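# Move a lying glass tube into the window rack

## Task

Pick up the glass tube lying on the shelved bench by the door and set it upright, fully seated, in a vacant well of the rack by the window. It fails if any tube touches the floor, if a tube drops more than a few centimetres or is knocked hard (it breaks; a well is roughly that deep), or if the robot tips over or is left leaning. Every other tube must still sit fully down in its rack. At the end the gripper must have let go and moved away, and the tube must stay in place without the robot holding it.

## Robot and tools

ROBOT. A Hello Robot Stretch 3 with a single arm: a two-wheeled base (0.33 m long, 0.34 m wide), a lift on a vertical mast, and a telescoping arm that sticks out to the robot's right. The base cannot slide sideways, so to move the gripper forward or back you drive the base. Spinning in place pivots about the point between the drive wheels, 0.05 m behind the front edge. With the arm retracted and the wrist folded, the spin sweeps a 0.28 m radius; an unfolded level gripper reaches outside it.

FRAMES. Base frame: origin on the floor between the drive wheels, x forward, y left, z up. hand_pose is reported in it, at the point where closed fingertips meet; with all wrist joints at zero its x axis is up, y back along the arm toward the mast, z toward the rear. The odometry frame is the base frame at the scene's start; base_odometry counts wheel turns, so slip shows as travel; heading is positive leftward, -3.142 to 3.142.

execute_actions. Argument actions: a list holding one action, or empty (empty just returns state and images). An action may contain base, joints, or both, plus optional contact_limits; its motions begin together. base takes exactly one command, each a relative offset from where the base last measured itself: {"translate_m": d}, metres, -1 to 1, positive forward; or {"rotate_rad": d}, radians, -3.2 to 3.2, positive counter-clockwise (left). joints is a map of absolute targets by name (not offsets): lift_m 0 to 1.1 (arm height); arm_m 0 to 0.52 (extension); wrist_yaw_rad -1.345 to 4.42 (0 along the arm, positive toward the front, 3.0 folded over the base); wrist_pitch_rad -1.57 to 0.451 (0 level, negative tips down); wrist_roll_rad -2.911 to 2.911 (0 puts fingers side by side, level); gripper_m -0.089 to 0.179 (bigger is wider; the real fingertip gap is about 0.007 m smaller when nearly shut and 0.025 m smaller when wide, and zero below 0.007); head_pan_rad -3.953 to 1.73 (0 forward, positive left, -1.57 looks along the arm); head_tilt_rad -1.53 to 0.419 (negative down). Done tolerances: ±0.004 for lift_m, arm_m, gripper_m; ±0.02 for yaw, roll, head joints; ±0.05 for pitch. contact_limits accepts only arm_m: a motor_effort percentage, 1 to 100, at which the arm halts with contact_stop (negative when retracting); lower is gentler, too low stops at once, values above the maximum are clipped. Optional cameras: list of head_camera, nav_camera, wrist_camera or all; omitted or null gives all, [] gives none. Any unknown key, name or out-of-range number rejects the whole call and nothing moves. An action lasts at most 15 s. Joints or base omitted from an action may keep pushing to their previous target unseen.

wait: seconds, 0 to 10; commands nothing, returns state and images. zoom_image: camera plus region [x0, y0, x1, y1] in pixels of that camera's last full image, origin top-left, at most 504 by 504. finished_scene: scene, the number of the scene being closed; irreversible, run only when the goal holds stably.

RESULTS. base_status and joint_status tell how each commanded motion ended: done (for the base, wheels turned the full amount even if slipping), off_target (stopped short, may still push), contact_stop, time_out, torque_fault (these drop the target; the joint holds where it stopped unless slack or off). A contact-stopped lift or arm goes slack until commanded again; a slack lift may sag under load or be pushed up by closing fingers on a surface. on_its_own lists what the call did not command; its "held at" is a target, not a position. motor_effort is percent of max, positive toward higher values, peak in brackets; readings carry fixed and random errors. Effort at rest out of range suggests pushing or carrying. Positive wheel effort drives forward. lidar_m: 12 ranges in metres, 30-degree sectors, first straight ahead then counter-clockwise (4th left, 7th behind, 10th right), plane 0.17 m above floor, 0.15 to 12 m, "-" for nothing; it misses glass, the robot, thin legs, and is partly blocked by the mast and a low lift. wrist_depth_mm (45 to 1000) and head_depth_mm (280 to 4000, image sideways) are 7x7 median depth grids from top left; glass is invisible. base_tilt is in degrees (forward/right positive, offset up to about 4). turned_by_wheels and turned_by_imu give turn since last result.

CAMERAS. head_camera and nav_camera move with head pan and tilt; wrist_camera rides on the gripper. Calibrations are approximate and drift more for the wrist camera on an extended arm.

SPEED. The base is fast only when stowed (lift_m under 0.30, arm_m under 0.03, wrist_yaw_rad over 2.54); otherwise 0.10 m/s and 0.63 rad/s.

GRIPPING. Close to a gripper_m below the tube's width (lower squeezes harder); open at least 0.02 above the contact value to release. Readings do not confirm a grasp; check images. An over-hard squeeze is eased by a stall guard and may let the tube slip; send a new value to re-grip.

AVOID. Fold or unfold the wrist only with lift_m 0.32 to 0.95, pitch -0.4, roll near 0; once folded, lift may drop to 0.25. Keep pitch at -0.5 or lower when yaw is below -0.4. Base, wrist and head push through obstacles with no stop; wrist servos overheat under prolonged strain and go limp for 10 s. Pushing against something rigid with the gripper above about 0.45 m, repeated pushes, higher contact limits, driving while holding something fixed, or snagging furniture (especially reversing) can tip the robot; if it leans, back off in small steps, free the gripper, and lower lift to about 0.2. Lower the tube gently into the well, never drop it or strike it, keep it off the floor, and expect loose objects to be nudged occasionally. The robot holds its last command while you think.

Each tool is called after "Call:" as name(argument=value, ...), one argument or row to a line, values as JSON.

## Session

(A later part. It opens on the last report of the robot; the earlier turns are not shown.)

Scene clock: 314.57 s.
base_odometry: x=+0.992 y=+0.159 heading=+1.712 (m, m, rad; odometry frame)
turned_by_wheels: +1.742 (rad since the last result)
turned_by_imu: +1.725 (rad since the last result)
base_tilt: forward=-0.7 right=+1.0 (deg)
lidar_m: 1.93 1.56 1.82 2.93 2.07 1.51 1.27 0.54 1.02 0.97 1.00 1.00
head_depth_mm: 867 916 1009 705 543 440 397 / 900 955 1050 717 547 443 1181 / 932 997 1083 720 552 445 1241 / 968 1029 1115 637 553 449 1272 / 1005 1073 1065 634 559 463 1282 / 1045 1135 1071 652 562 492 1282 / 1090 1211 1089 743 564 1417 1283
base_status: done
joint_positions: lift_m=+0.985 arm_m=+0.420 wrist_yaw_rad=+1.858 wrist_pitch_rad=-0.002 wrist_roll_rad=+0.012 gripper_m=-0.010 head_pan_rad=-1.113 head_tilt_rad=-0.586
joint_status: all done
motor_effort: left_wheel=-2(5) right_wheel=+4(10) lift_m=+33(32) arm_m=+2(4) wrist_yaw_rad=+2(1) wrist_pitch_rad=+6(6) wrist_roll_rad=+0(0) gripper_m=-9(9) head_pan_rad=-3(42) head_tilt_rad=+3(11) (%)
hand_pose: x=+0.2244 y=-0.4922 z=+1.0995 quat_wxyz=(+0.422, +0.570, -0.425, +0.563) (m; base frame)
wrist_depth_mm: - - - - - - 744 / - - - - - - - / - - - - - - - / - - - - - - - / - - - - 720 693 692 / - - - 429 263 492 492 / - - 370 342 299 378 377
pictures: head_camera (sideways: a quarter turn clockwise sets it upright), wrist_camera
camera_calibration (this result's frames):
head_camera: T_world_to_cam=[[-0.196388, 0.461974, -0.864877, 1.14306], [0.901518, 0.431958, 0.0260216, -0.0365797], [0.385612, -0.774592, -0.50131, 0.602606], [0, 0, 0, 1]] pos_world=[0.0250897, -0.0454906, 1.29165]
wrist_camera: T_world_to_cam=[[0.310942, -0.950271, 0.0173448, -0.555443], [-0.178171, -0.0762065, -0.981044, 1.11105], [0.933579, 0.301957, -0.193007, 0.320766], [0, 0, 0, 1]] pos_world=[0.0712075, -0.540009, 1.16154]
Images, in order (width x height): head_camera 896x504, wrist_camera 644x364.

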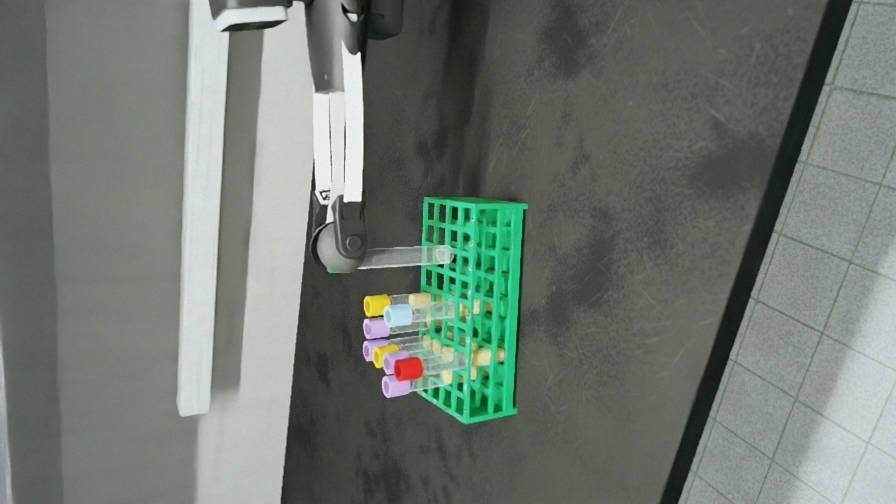

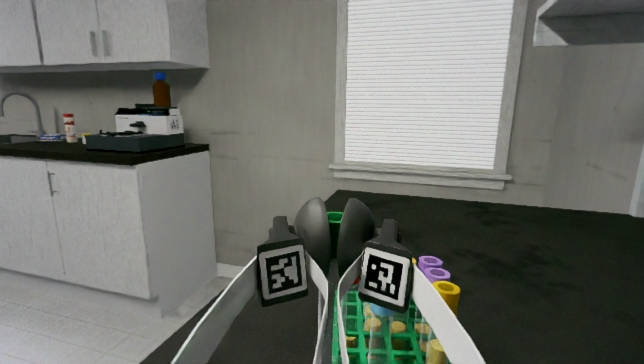

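Call:
execute_actions(
  actions=[],
)

Scene clock: 326.00 s.
base_odometry: x=+0.992 y=+0.159 heading=+1.712 (m, m, rad; odometry frame)
turned_by_wheels: +0.000 (rad since the last result)
turned_by_imu: +0.001 (rad since the last result)
base_tilt: forward=-0.6 right=+0.7 (deg)
lidar_m: 1.93 1.56 1.83 2.93 2.07 1.50 1.27 0.54 1.02 0.97 0.99 1.00
head_depth_mm: 869 918 1003 705 543 440 397 / 899 954 1042 714 547 443 1186 / 928 991 1082 718 549 445 1244 / 967 1034 1116 637 554 448 1275 / 1005 1073 1065 633 559 462 1277 / 1044 1129 1081 652 562 492 1289 / 1094 1211 1096 745 563 1426 1282
base_status: done
joint_positions: lift_m=+0.985 arm_m=+0.420 wrist_yaw_rad=+1.858 wrist_pitch_rad=-0.002 wrist_roll_rad=+0.012 gripper_m=-0.010 head_pan_rad=-1.113 head_tilt_rad=-0.586
joint_status: all done
motor_effort: left_wheel=-2(5) right_wheel=+3(10) lift_m=+33(32) arm_m=+3(4) wrist_yaw_rad=+2(1) wrist_pitch_rad=+6(6) wrist_roll_rad=+0(0) gripper_m=-10(9) head_pan_rad=-4(42) head_tilt_rad=+2(11) (%)
hand_pose: x=+0.2244 y=-0.4922 z=+1.0995 quat_wxyz=(+0.422, +0.570, -0.425, +0.563) (m; base frame)
wrist_depth_mm: - - - - - - 732 / - - - - - - - / - - - - - - - / - - - - - - - / - - - - 718 696 694 / - - - 431 262 486 488 / - - 370 341 298 373 377
pictures: head_camera (sideways: a quarter turn clockwise sets it upright), nav_camera (sideways: a quarter turn counterclockwise sets it upright), wrist_camera
camera_calibration (this result's frames):
head_camera: T_world_to_cam=[[-0.196389, 0.461974, -0.864877, 1.14306], [0.901518, 0.431958, 0.0260216, -0.0365797], [0.385612, -0.774592, -0.50131, 0.602607], [0, 0, 0, 1]] pos_world=[0.0250897, -0.0454906, 1.29165]
nav_camera: T_world_to_cam=[[0.224251, -0.51486, 0.827424, -1.03415], [-0.88711, -0.459321, -0.0453832, 0.112962], [0.40342, -0.723839, -0.559741, 0.682346], [0, 0, 0, 1]] pos_world=[0.0568467, 0.0133513, 1.24274]
wrist_camera: T_world_to_cam=[[0.310942, -0.950271, 0.0173447, -0.555442], [-0.178171, -0.0762065, -0.981044, 1.11105], [0.933579, 0.301957, -0.193007, 0.320766], [0, 0, 0, 1]] pos_world=[0.0712075, -0.540009, 1.16154]
Images, in order (width x height): head_camera 896x504, nav_camera 672x504, wrist_camera 644x364.

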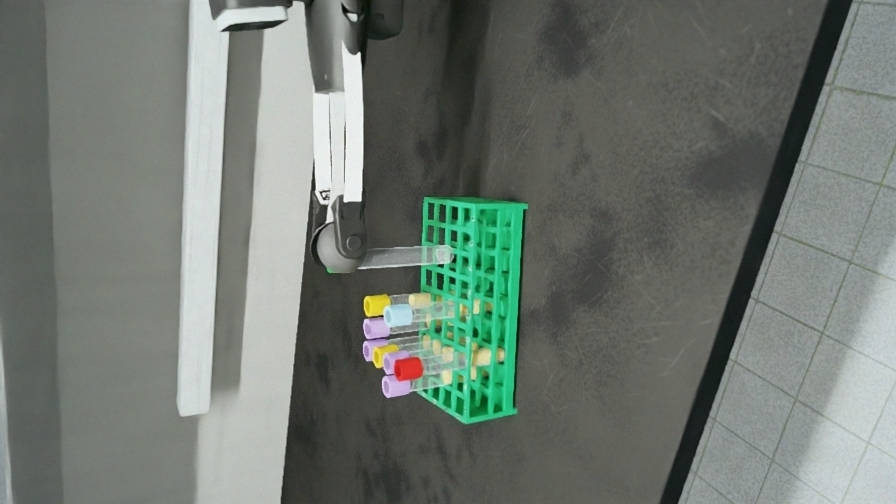

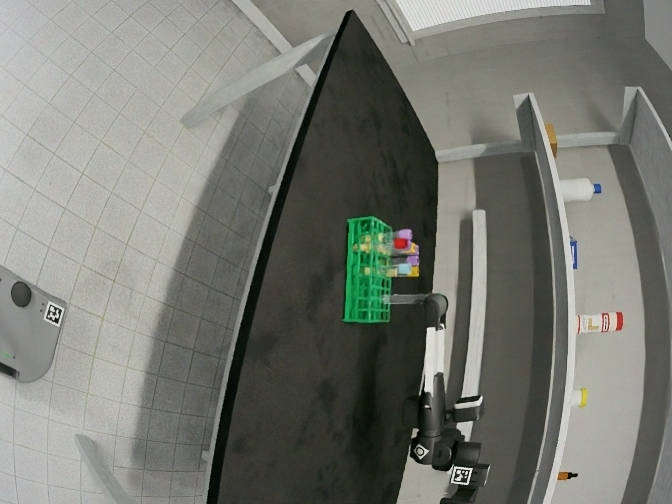

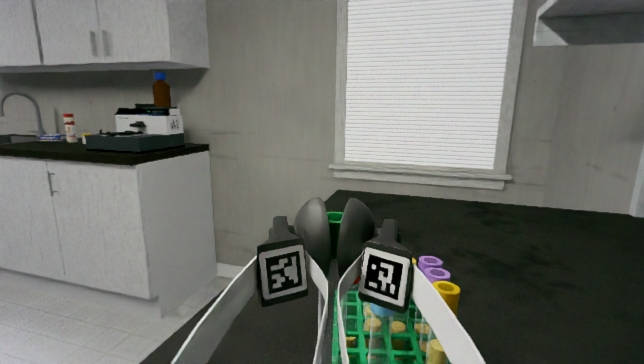

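Call:
execute_actions(
  actions=[
    {"base": {"translate_m": -0.005}, "joints": {"arm_m": 0.435}},
  ],
  cameras=["head_camera", "wrist_camera"],
)

Call:
zoom_image(
  camera="head_camera",
  region=[400, 190, 530, 320],
)

Call:
zoom_image(
  camera="wrist_camera",
  region=[250, 190, 470, 364],
)

Scene clock: 328.83 s.
base_odometry: x=+0.992 y=+0.154 heading=+1.712 (m, m, rad; odometry frame)
turned_by_wheels: +0.000 (rad since the last result)
turned_by_imu: +0.001 (rad since the last result)
base_tilt: forward=-0.8 right=+0.9 (deg)
lidar_m: 1.93 1.56 1.83 2.94 2.06 1.50 1.27 0.54 1.01 0.97 1.00 1.00
head_depth_mm: 871 919 1004 708 543 440 397 / 899 960 1033 717 547 443 1185 / 934 993 1077 717 549 445 1235 / 964 1035 1116 639 554 448 1272 / 1004 1078 1065 647 557 463 1281 / 1046 1132 1084 634 560 493 1287 / 1087 1203 1094 746 564 1420 1287
base_status: done
joint_positions: lift_m=+0.985 arm_m=+0.435 wrist_yaw_rad=+1.858 wrist_pitch_rad=-0.002 wrist_roll_rad=+0.012 gripper_m=-0.010 head_pan_rad=-1.113 head_tilt_rad=-0.586
joint_status: all done
motor_effort: left_wheel=-2(5) right_wheel=+4(6) lift_m=+33(33) arm_m=+4(4) wrist_yaw_rad=+2(2) wrist_pitch_rad=+5(6) wrist_roll_rad=+0(0) gripper_m=-9(10) head_pan_rad=-3(3) head_tilt_rad=+3(4) (%)
hand_pose: x=+0.2244 y=-0.5071 z=+1.0995 quat_wxyz=(+0.422, +0.570, -0.425, +0.563) (m; base frame)
wrist_depth_mm: - - - - - - 758 / - - - - - - - / - - - - - - - / - - - - - - - / - - - - 720 690 697 / - - - 368 470 486 488 / - - 373 342 299 376 378
pictures: head_camera (sideways: a quarter turn clockwise sets it upright), wrist_camera
camera_calibration (this result's frames):
head_camera: T_world_to_cam=[[-0.196376, 0.461949, -0.864893, 1.14308], [0.901518, 0.431959, 0.0260219, -0.0365801], [0.385619, -0.774606, -0.501282, 0.60257], [0, 0, 0, 1]] pos_world=[0.0250899, -0.0454909, 1.29165]
wrist_camera: T_world_to_cam=[[0.311137, -0.950207, 0.0173447, -0.569614], [-0.178156, -0.0762432, -0.981044, 1.10989], [0.933517, 0.30215, -0.193007, 0.325392], [0, 0, 0, 1]] pos_world=[0.0712024, -0.554947, 1.16154]
Images, in order (width x height): head_camera 896x504, wrist_camera 644x364.

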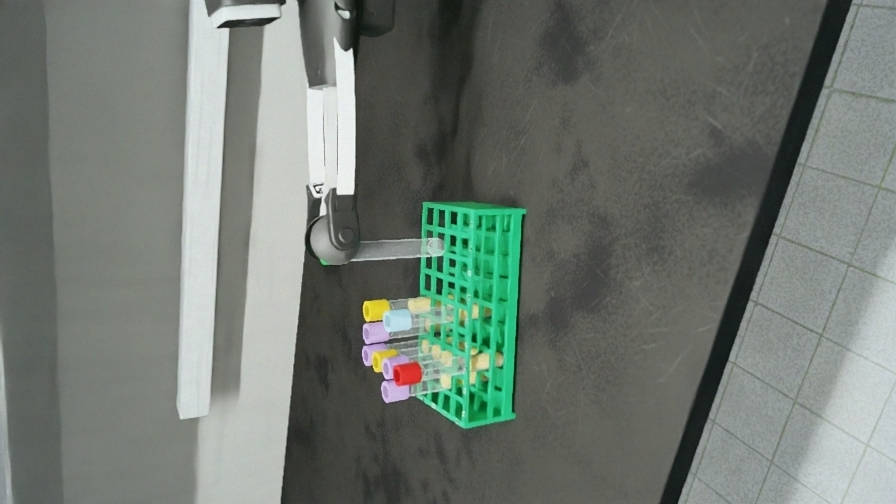

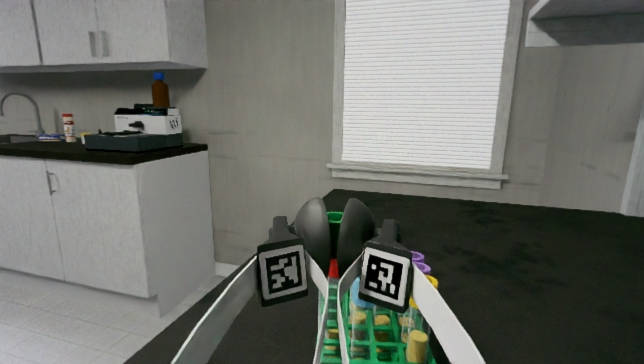

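Region (400, 190, 530, 320) of head_camera's 896x504 image, scaled by 3.877, with more detail than that image has.

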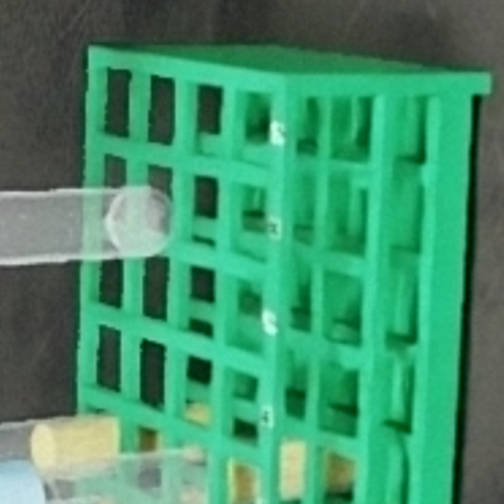

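Region (250, 190, 470, 364) of wrist_camera's 644x364 image, scaled by 2.291; it fills the top 399 rows of this view, and the rest is white.

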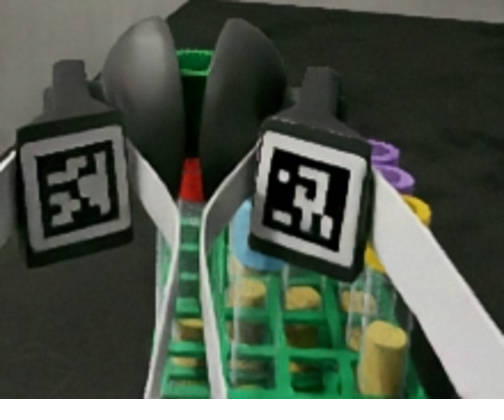

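Call:
execute_actions(
  actions=[
    {"joints": {"lift_m": 0.972}},
  ],
  cameras=["head_camera", "wrist_camera"],
)

Call:
zoom_image(
  camera="head_camera",
  region=[400, 190, 530, 320],
)

Call:
zoom_image(
  camera="wrist_camera",
  region=[280, 250, 400, 364],
)

Scene clock: 333.37 s.
base_odometry: x=+0.992 y=+0.154 heading=+1.712 (m, m, rad; odometry frame)
turned_by_wheels: +0.000 (rad since the last result)
turned_by_imu: +0.001 (rad since the last result)
base_tilt: forward=-0.7 right=+0.7 (deg)
lidar_m: 1.93 1.56 1.83 2.93 2.06 1.50 1.27 0.54 1.02 0.97 1.00 1.01
head_depth_mm: 869 916 1012 707 543 441 397 / 896 951 1035 713 547 443 1176 / 933 991 1067 720 549 444 1235 / 967 1033 1107 642 553 448 1270 / 1006 1071 1070 646 556 463 1279 / 1046 1129 1088 635 560 493 1273 / 1093 1215 1094 742 564 1427 1278
base_status: not commanded
joint_positions: lift_m=+0.973 arm_m=+0.435 wrist_yaw_rad=+1.858 wrist_pitch_rad=-0.002 wrist_roll_rad=+0.012 gripper_m=-0.010 head_pan_rad=-1.113 head_tilt_rad=-0.586
joint_status: all done
motor_effort: left_wheel=-2(2) right_wheel=+4(4) lift_m=+10(30) arm_m=+3(3) wrist_yaw_rad=+2(2) wrist_pitch_rad=+6(6) wrist_roll_rad=-1(0) gripper_m=-9(9) head_pan_rad=-3(3) head_tilt_rad=+3(2) (%)
hand_pose: x=+0.2244 y=-0.5071 z=+1.0868 quat_wxyz=(+0.422, +0.570, -0.425, +0.563) (m; base frame)
wrist_depth_mm: - - - - - - 752 / - - - - - - - / - - - - - - - / - - - - - - - / - - - - 684 649 650 / - - - 369 445 461 466 / - - 353 312 267 358 357
pictures: head_camera (sideways: a quarter turn clockwise sets it upright), wrist_camera
camera_calibration (this result's frames):
head_camera: T_world_to_cam=[[-0.196376, 0.461949, -0.864893, 1.14308], [0.901518, 0.431958, 0.0260219, -0.0365801], [0.385619, -0.774606, -0.501282, 0.60257], [0, 0, 0, 1]] pos_world=[0.0250899, -0.0454909, 1.29165]
wrist_camera: T_world_to_cam=[[0.311137, -0.950207, 0.0173452, -0.569396], [-0.178143, -0.0762396, -0.981047, 1.0975], [0.93352, 0.30215, -0.192994, 0.322939], [0, 0, 0, 1]] pos_world=[0.071202, -0.554947, 1.1489]
Images, in order (width x height): head_camera 896x504, wrist_camera 644x364.

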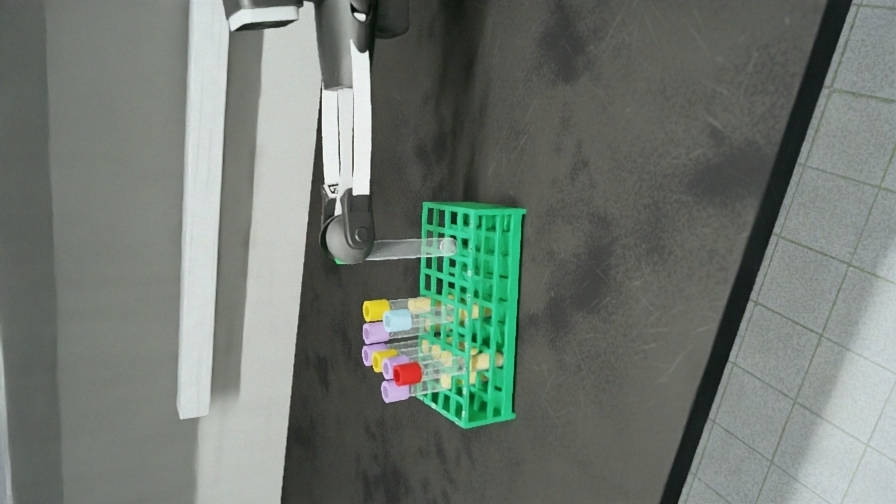

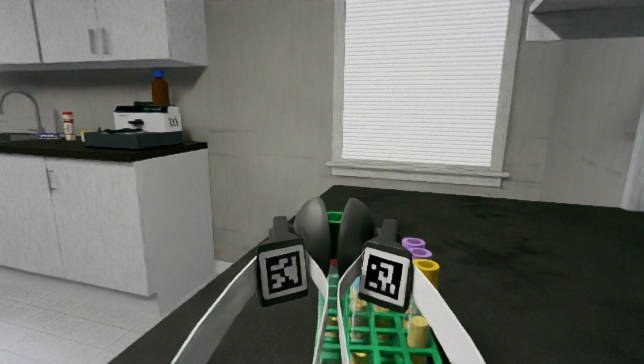

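Region (400, 190, 530, 320) of head_camera's 896x504 image, scaled by 3.877, with more detail than that image has.

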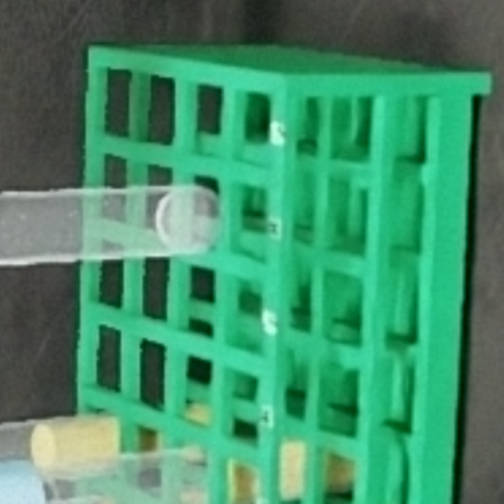

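Region (280, 250, 400, 364) of wrist_camera's 644x364 image, scaled by 4.200; it fills the top 479 rows of this view, and the rest is white.

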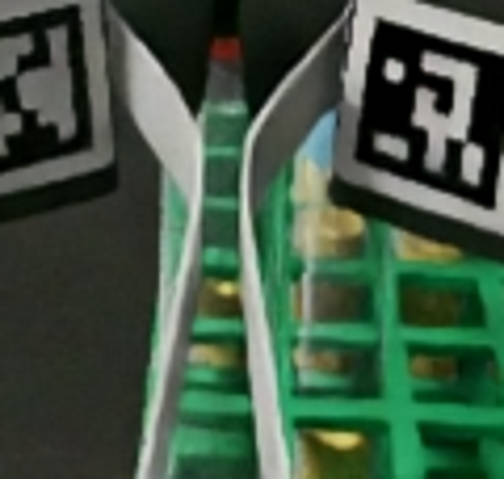

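Call:
execute_actions(
  actions=[
    {"joints": {"lift_m": 0.96}},
  ],
  cameras=["head_camera", "wrist_camera"],
)

Call:
zoom_image(
  camera="head_camera",
  region=[400, 190, 530, 320],
)

Call:
zoom_image(
  camera="wrist_camera",
  region=[280, 250, 400, 364],
)

Scene clock: 339.97 s.
base_odometry: x=+0.992 y=+0.154 heading=+1.712 (m, m, rad; odometry frame)
turned_by_wheels: +0.000 (rad since the last result)
turned_by_imu: +0.001 (rad since the last result)
base_tilt: forward=-0.7 right=+0.8 (deg)
lidar_m: 1.93 1.56 1.83 2.93 2.07 1.50 1.26 0.54 1.01 0.97 1.00 1.01
head_depth_mm: 869 910 1028 679 543 441 397 / 896 957 1047 714 546 442 1187 / 932 992 1086 720 553 446 1237 / 971 1035 1116 640 554 447 1273 / 1003 1079 1064 647 557 464 1276 / 1050 1134 1081 634 561 491 1277 / 1086 1219 1097 746 564 1416 1285
base_status: not commanded
joint_positions: lift_m=+0.961 arm_m=+0.435 wrist_yaw_rad=+1.858 wrist_pitch_rad=-0.002 wrist_roll_rad=+0.012 gripper_m=-0.010 head_pan_rad=-1.113 head_tilt_rad=-0.586
joint_status: all done
motor_effort: left_wheel=-2(2) right_wheel=+4(4) lift_m=+11(9) arm_m=+4(4) wrist_yaw_rad=+2(2) wrist_pitch_rad=+6(6) wrist_roll_rad=+0(0) gripper_m=-9(9) head_pan_rad=-4(3) head_tilt_rad=+2(2) (%)
hand_pose: x=+0.2244 y=-0.5071 z=+1.0748 quat_wxyz=(+0.422, +0.570, -0.425, +0.563) (m; base frame)
wrist_depth_mm: - - - - - - 764 / - - - - - - - / - - - - - - - / - - - - - - - / - - - - 634 623 628 / - - 446 350 428 436 438 / - 340 334 302 257 336 340
pictures: head_camera (sideways: a quarter turn clockwise sets it upright), wrist_camera
camera_calibration (this result's frames):
head_camera: T_world_to_cam=[[-0.196376, 0.461949, -0.864893, 1.14308], [0.901518, 0.431959, 0.0260219, -0.0365801], [0.385619, -0.774606, -0.501282, 0.60257], [0, 0, 0, 1]] pos_world=[0.0250899, -0.0454909, 1.29165]
wrist_camera: T_world_to_cam=[[0.311137, -0.950207, 0.0173451, -0.569188], [-0.178143, -0.0762395, -0.981047, 1.08573], [0.93352, 0.30215, -0.192994, 0.320623], [0, 0, 0, 1]] pos_world=[0.0712019, -0.554947, 1.1369]
Images, in order (width x height): head_camera 896x504, wrist_camera 644x364.

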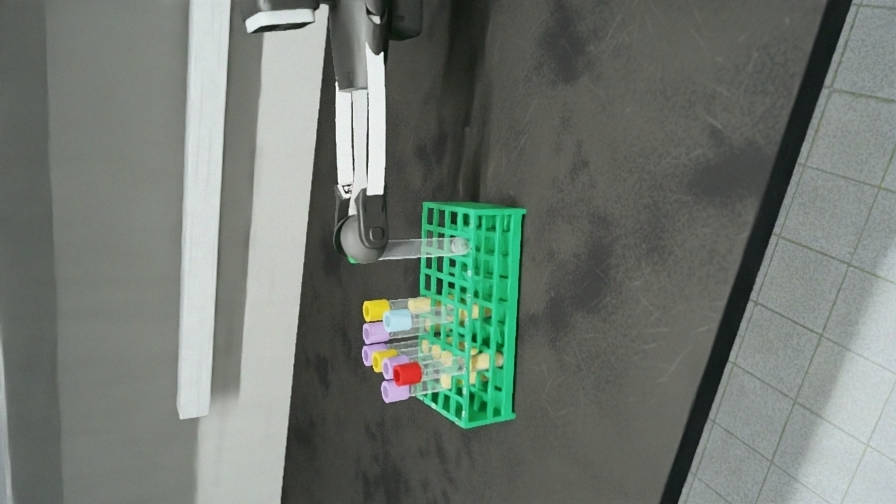

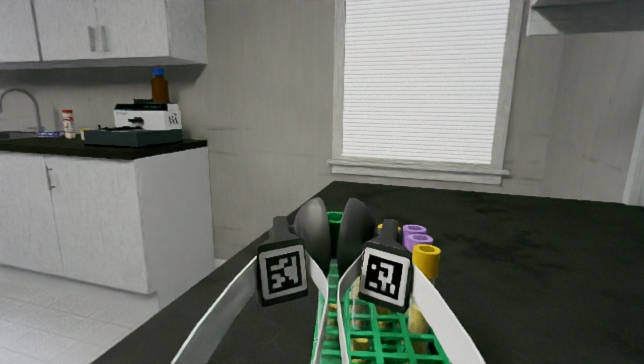

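Region (400, 190, 530, 320) of head_camera's 896x504 image, scaled by 3.877, with more detail than that image has.

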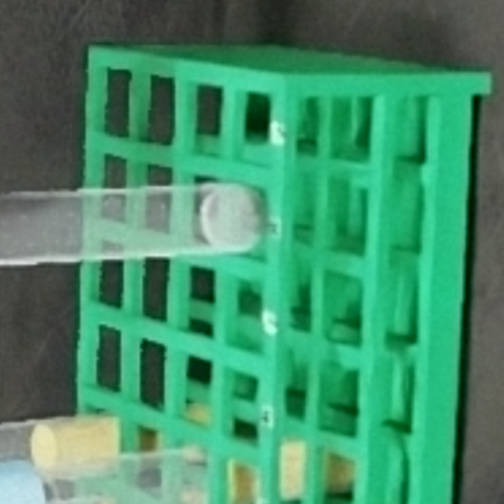

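Region (280, 250, 400, 364) of wrist_camera's 644x364 image, scaled by 4.200; it fills the top 479 rows of this view, and the rest is white.

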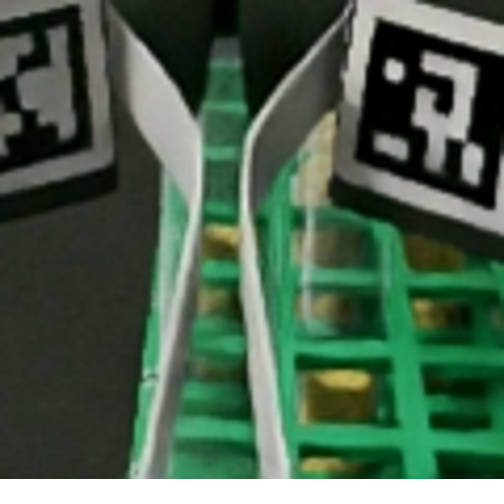

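Call:
zoom_image(
  camera="head_camera",
  region=[435, 215, 495, 275],
)

Region (435, 215, 495, 275) of head_camera's 896x504 image, scaled by 8.400, with more detail than that image has.

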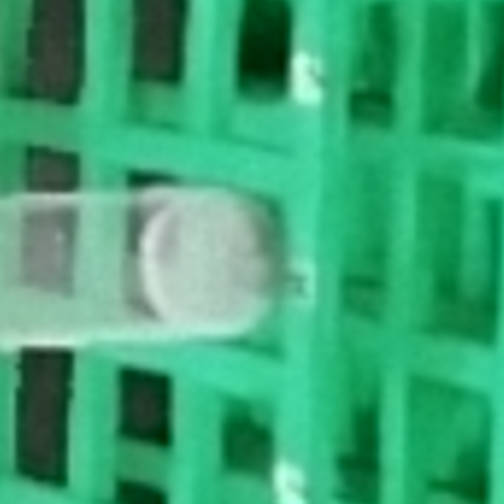

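Call:
execute_actions(
  actions=[
    {"base": {"translate_m": 0.0015}},
  ],
  cameras=["head_camera", "wrist_camera"],
)

Call:
zoom_image(
  camera="head_camera",
  region=[435, 215, 495, 275],
)

Call:
zoom_image(
  camera="wrist_camera",
  region=[290, 280, 380, 364],
)

Scene clock: 350.63 s.
base_odometry: x=+0.992 y=+0.155 heading=+1.712 (m, m, rad; odometry frame)
turned_by_wheels: +0.000 (rad since the last result)
turned_by_imu: +0.001 (rad since the last result)
base_tilt: forward=-0.8 right=+0.9 (deg)
lidar_m: 1.93 1.56 1.83 2.93 2.07 1.51 1.27 0.54 1.02 0.97 1.00 1.00
head_depth_mm: 866 907 1021 681 544 440 397 / 897 953 1047 715 547 444 1182 / 932 993 1082 720 551 445 1235 / 974 1032 1116 668 553 448 1269 / 1002 1074 1068 634 557 463 1280 / 1041 1130 1083 629 559 491 1287 / 1089 1205 1095 746 563 1413 1289
base_status: done
joint_positions: lift_m=+0.961 arm_m=+0.435 wrist_yaw_rad=+1.858 wrist_pitch_rad=-0.002 wrist_roll_rad=+0.012 gripper_m=-0.010 head_pan_rad=-1.113 head_tilt_rad=-0.586
joint_status: not commanded
motor_effort: left_wheel=-2(3) right_wheel=+3(9) lift_m=+11(11) arm_m=+4(3) wrist_yaw_rad=+2(2) wrist_pitch_rad=+6(6) wrist_roll_rad=+0(0) gripper_m=-10(10) head_pan_rad=-4(3) head_tilt_rad=+2(3) (%)
hand_pose: x=+0.2244 y=-0.5071 z=+1.0748 quat_wxyz=(+0.422, +0.570, -0.425, +0.563) (m; base frame)
wrist_depth_mm: - - - - - - 772 / - - - - - - - / - - - - - - - / - - - - - - - / - - - - 640 622 623 / - - 442 359 424 433 437 / - 341 332 304 252 339 337
pictures: head_camera (sideways: a quarter turn clockwise sets it upright), wrist_camera
camera_calibration (this result's frames):
head_camera: T_world_to_cam=[[-0.196336, 0.461867, -0.864946, 1.14315], [0.901517, 0.431961, 0.0260231, -0.0365816], [0.385642, -0.774654, -0.50119, 0.602451], [0, 0, 0, 1]] pos_world=[0.0250904, -0.0454919, 1.29166]
wrist_camera: T_world_to_cam=[[0.311137, -0.950207, 0.0173451, -0.569188], [-0.178143, -0.0762395, -0.981047, 1.08573], [0.93352, 0.30215, -0.192994, 0.320623], [0, 0, 0, 1]] pos_world=[0.071202, -0.554947, 1.1369]
Images, in order (width x height): head_camera 896x504, wrist_camera 644x364.

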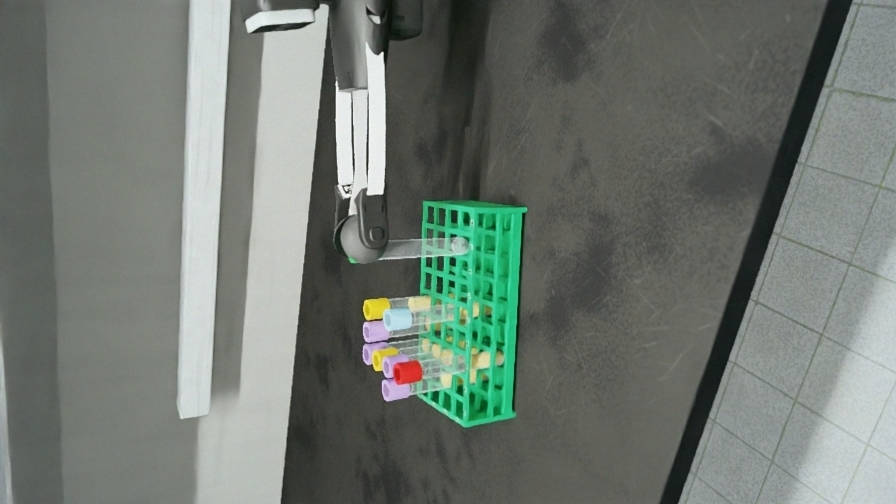

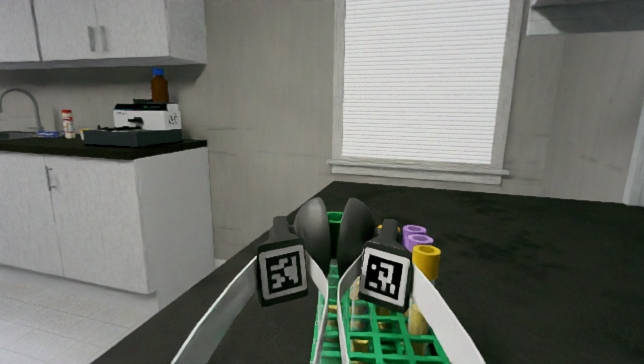

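Region (435, 215, 495, 275) of head_camera's 896x504 image, scaled by 8.400, with more detail than that image has.

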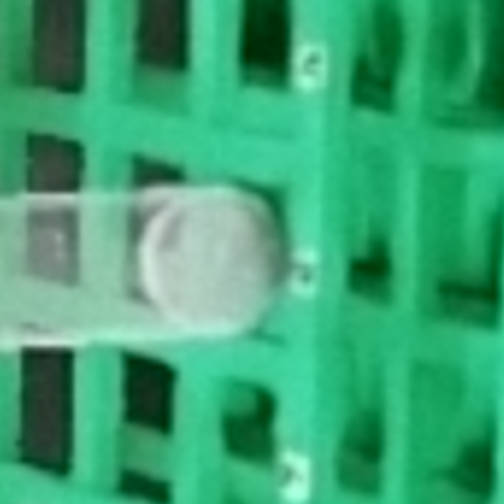

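Region (290, 280, 380, 364) of wrist_camera's 644x364 image, scaled by 5.600; it fills the top 470 rows of this view, and the rest is white.

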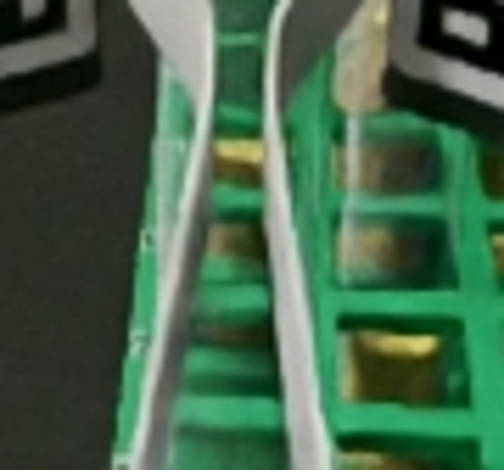

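Call:
execute_actions(
  actions=[
    {"joints": {"lift_m": 0.952, "arm_m": 0.434}},
  ],
  cameras=["head_camera", "wrist_camera"],
)

Call:
zoom_image(
  camera="head_camera",
  region=[400, 190, 530, 320],
)

Call:
zoom_image(
  camera="wrist_camera",
  region=[290, 280, 380, 364],
)

Scene clock: 373.83 s.
base_odometry: x=+0.992 y=+0.155 heading=+1.712 (m, m, rad; odometry frame)
turned_by_wheels: +0.000 (rad since the last result)
turned_by_imu: +0.001 (rad since the last result)
base_tilt: forward=-0.7 right=+0.9 (deg)
lidar_m: 1.93 1.56 1.83 2.93 2.06 1.50 1.27 0.54 1.02 0.97 1.00 1.00
head_depth_mm: 870 914 1013 678 544 440 398 / 898 953 1041 699 546 443 1184 / 931 994 1080 691 549 444 1242 / 965 1033 1105 635 554 448 1270 / 1007 1078 1062 632 558 463 1279 / 1052 1125 1083 629 562 493 1280 / 1088 1213 1094 746 564 1414 1293
base_status: not commanded
joint_positions: lift_m=+0.953 arm_m=+0.434 wrist_yaw_rad=+1.858 wrist_pitch_rad=-0.002 wrist_roll_rad=+0.012 gripper_m=-0.010 head_pan_rad=-1.113 head_tilt_rad=-0.586
joint_status: all done
motor_effort: left_wheel=-2(2) right_wheel=+4(4) lift_m=+10(11) arm_m=-6(9) wrist_yaw_rad=+2(2) wrist_pitch_rad=+6(6) wrist_roll_rad=+0(0) gripper_m=-9(9) head_pan_rad=-4(3) head_tilt_rad=+3(2) (%)
hand_pose: x=+0.2244 y=-0.5067 z=+1.0668 quat_wxyz=(+0.422, +0.570, -0.425, +0.563) (m; base frame)
wrist_depth_mm: - - - - - - 755 / - - - - - - - / - - - - - - - / - - - - - - - / - - - - 528 594 594 / - - 411 358 418 422 421 / - 329 318 295 252 327 326
pictures: head_camera (sideways: a quarter turn clockwise sets it upright), wrist_camera
camera_calibration (this result's frames):
head_camera: T_world_to_cam=[[-0.196336, 0.461867, -0.864946, 1.14315], [0.901517, 0.431961, 0.0260231, -0.0365816], [0.385642, -0.774654, -0.50119, 0.602451], [0, 0, 0, 1]] pos_world=[0.0250904, -0.0454919, 1.29166]
wrist_camera: T_world_to_cam=[[0.311171, -0.950196, 0.0173449, -0.568706], [-0.17814, -0.0762456, -0.981047, 1.0779], [0.933509, 0.302183, -0.192994, 0.318991], [0, 0, 0, 1]] pos_world=[0.0712011, -0.554591, 1.12889]
Images, in order (width x height): head_camera 896x504, wrist_camera 644x364.

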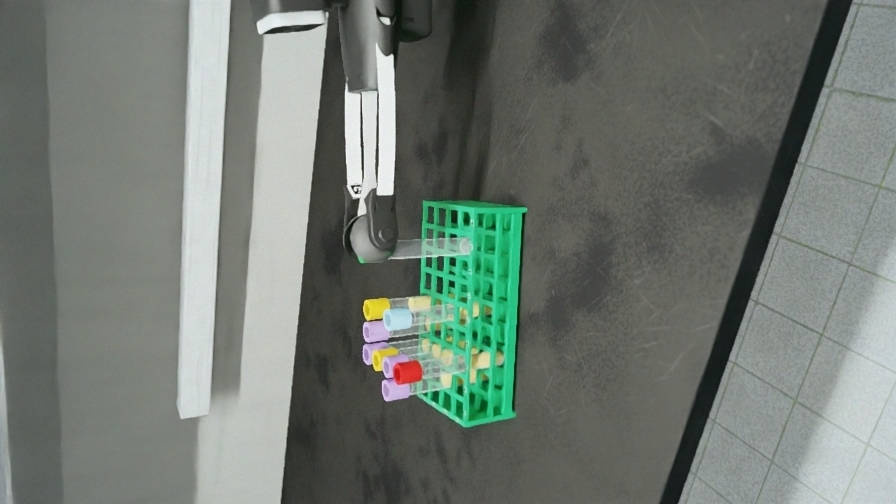

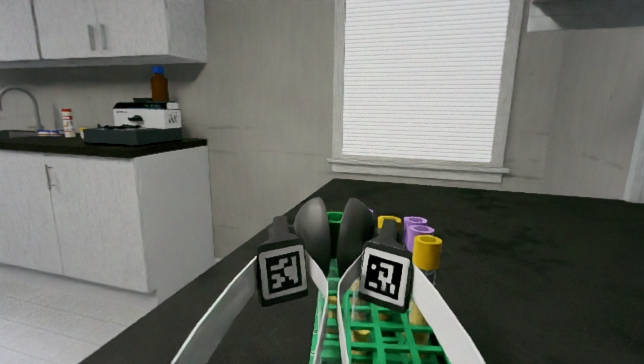

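Region (400, 190, 530, 320) of head_camera's 896x504 image, scaled by 3.877, with more detail than that image has.

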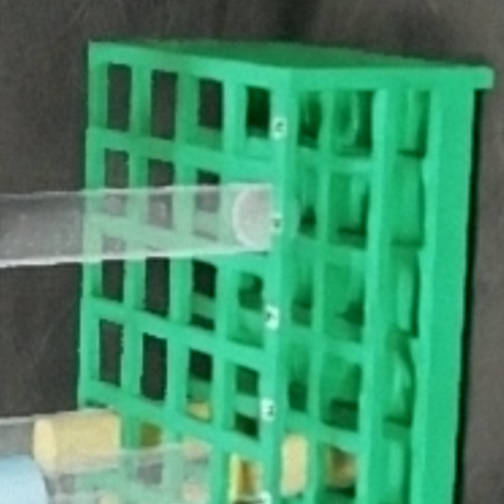

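Region (290, 280, 380, 364) of wrist_camera's 644x364 image, scaled by 5.600; it fills the top 470 rows of this view, and the rest is white.

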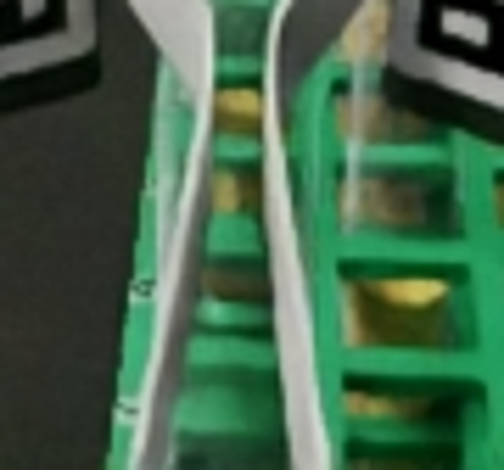

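Call:
execute_actions(
  actions=[
    {"joints": {"lift_m": 0.933}},
  ],
  cameras=["head_camera", "wrist_camera"],
)

Call:
zoom_image(
  camera="head_camera",
  region=[350, 180, 540, 370],
)

Scene clock: 378.07 s.
base_odometry: x=+0.992 y=+0.155 heading=+1.712 (m, m, rad; odometry frame)
turned_by_wheels: +0.000 (rad since the last result)
turned_by_imu: +0.001 (rad since the last result)
base_tilt: forward=-0.8 right=+0.8 (deg)
lidar_m: 1.93 1.56 1.83 2.92 2.07 1.50 1.27 0.54 1.02 0.97 1.00 1.00
head_depth_mm: 869 917 993 653 544 441 397 / 902 954 1030 684 546 443 1187 / 933 995 1051 689 549 445 1242 / 967 1026 1054 627 552 447 1266 / 1004 1075 1071 634 558 464 1284 / 1036 1127 1083 630 562 492 1282 / 1089 1204 1093 743 565 1422 1278
base_status: not commanded
joint_positions: lift_m=+0.934 arm_m=+0.434 wrist_yaw_rad=+1.858 wrist_pitch_rad=-0.002 wrist_roll_rad=+0.012 gripper_m=-0.010 head_pan_rad=-1.113 head_tilt_rad=-0.586
joint_status: all done
motor_effort: left_wheel=-2(2) right_wheel=+4(4) lift_m=+11(10) arm_m=-4(5) wrist_yaw_rad=+1(2) wrist_pitch_rad=+6(6) wrist_roll_rad=+0(0) gripper_m=-9(9) head_pan_rad=-4(3) head_tilt_rad=+2(2) (%)
hand_pose: x=+0.2244 y=-0.5067 z=+1.0478 quat_wxyz=(+0.422, +0.570, -0.425, +0.563) (m; base frame)
wrist_depth_mm: - - - - - - - / - - - - - - - / - - - - - - - / - - - - 913 - - / - - - - 391 547 543 / - - 375 302 379 382 388 / - 290 293 257 227 296 296
pictures: head_camera (sideways: a quarter turn clockwise sets it upright), wrist_camera
camera_calibration (this result's frames):
head_camera: T_world_to_cam=[[-0.196336, 0.461867, -0.864946, 1.14315], [0.901517, 0.431961, 0.0260231, -0.0365816], [0.385642, -0.774654, -0.50119, 0.602451], [0, 0, 0, 1]] pos_world=[0.0250903, -0.0454919, 1.29166]
wrist_camera: T_world_to_cam=[[0.311172, -0.950195, 0.017344, -0.568375], [-0.178141, -0.076245, -0.981047, 1.05927], [0.933508, 0.302184, -0.192994, 0.315326], [0, 0, 0, 1]] pos_world=[0.0712011, -0.55459, 1.1099]
Images, in order (width x height): head_camera 896x504, wrist_camera 644x364.

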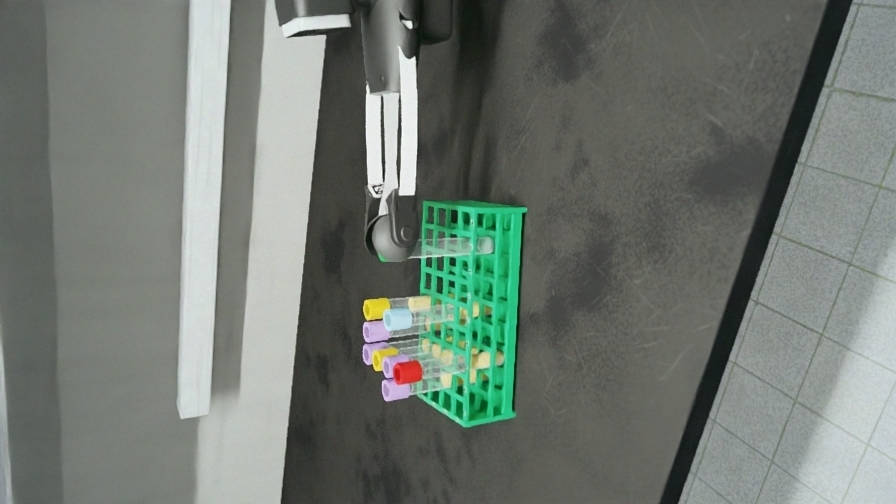

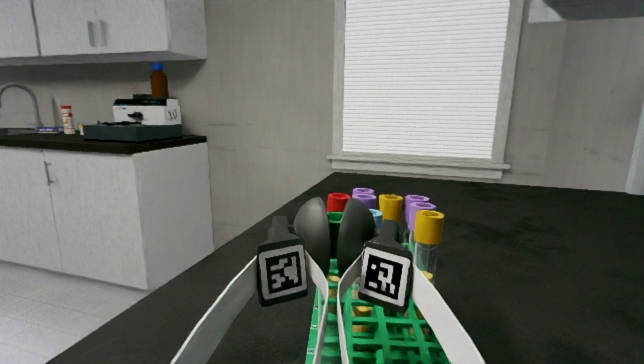

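Region (350, 180, 540, 370) of head_camera's 896x504 image, scaled by 2.653, with more detail than that image has.

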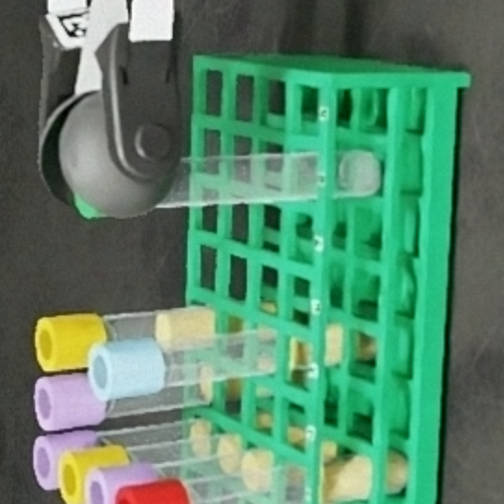

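Call:
execute_actions(
  actions=[
    {"joints": {"lift_m": 0.918}},
  ],
  cameras=["head_camera", "wrist_camera"],
)

Call:
zoom_image(
  camera="head_camera",
  region=[350, 190, 550, 410],
)

Scene clock: 382.70 s.
base_odometry: x=+0.992 y=+0.155 heading=+1.712 (m, m, rad; odometry frame)
turned_by_wheels: +0.000 (rad since the last result)
turned_by_imu: +0.001 (rad since the last result)
base_tilt: forward=-0.6 right=+0.8 (deg)
lidar_m: 1.93 1.56 1.83 2.93 2.07 1.50 1.27 0.54 1.02 0.97 1.00 1.00
head_depth_mm: 867 916 990 653 545 440 397 / 899 957 1033 674 549 443 1183 / 934 989 1044 660 551 445 1245 / 966 1028 1055 625 555 447 1276 / 1007 1073 1068 633 557 462 1273 / 1047 1140 1083 628 563 492 1279 / 1085 1201 1087 742 563 1427 1284
base_status: not commanded
joint_positions: lift_m=+0.919 arm_m=+0.434 wrist_yaw_rad=+1.858 wrist_pitch_rad=-0.002 wrist_roll_rad=+0.012 gripper_m=-0.010 head_pan_rad=-1.113 head_tilt_rad=-0.586
joint_status: all done
motor_effort: left_wheel=-2(2) right_wheel=+4(4) lift_m=+10(12) arm_m=-5(4) wrist_yaw_rad=+2(2) wrist_pitch_rad=+6(6) wrist_roll_rad=+0(0) gripper_m=-9(9) head_pan_rad=-4(3) head_tilt_rad=+2(2) (%)
hand_pose: x=+0.2243 y=-0.5067 z=+1.0328 quat_wxyz=(+0.422, +0.570, -0.425, +0.563) (m; base frame)
wrist_depth_mm: - - - - - - - / - - - - - - - / - - - - - - - / - - - 956 659 846 844 / - - - - 477 502 498 / - - 343 295 296 350 355 / - 268 269 205 202 271 273
pictures: head_camera (sideways: a quarter turn clockwise sets it upright), wrist_camera
camera_calibration (this result's frames):
head_camera: T_world_to_cam=[[-0.196336, 0.461867, -0.864946, 1.14315], [0.901517, 0.431961, 0.0260231, -0.0365816], [0.385642, -0.774654, -0.50119, 0.602451], [0, 0, 0, 1]] pos_world=[0.0250904, -0.0454919, 1.29166]
wrist_camera: T_world_to_cam=[[0.311331, -0.950143, 0.0173439, -0.568081], [-0.178128, -0.0762746, -0.981047, 1.04454], [0.933458, 0.30234, -0.192994, 0.312521], [0, 0, 0, 1]] pos_world=[0.071197, -0.554574, 1.09491]
Images, in order (width x height): head_camera 896x504, wrist_camera 644x364.

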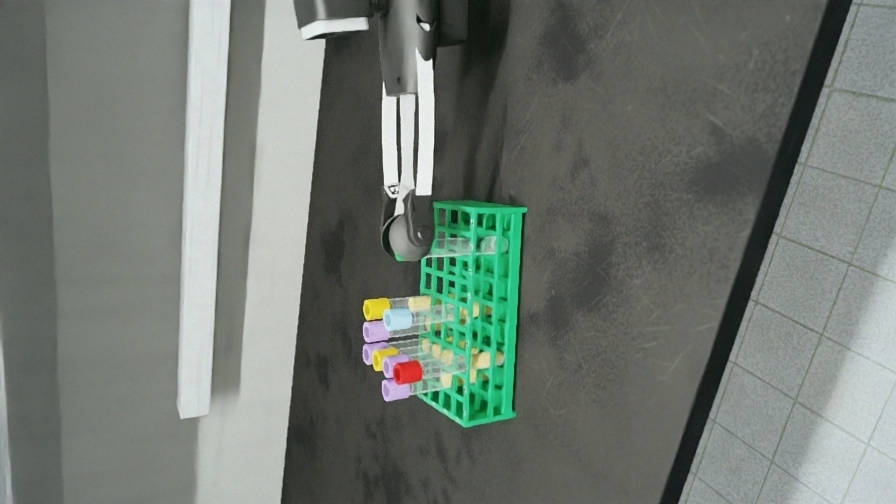

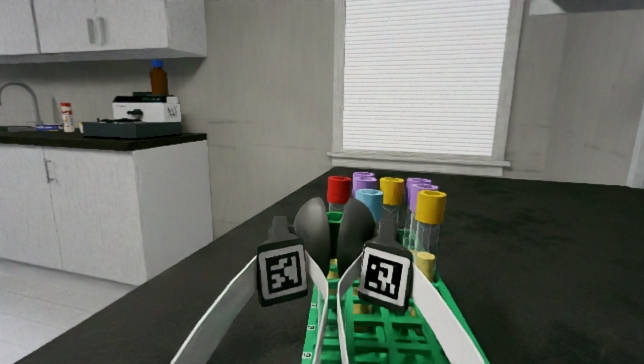

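Region (350, 190, 550, 410) of head_camera's 896x504 image, scaled by 2.291, with more detail than that image has; it fills the left 458 columns of this view, and the rest is white.

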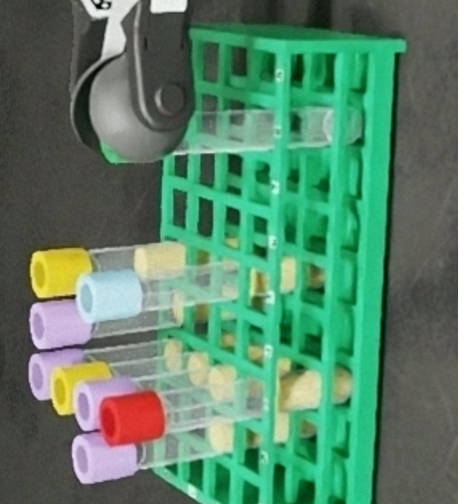

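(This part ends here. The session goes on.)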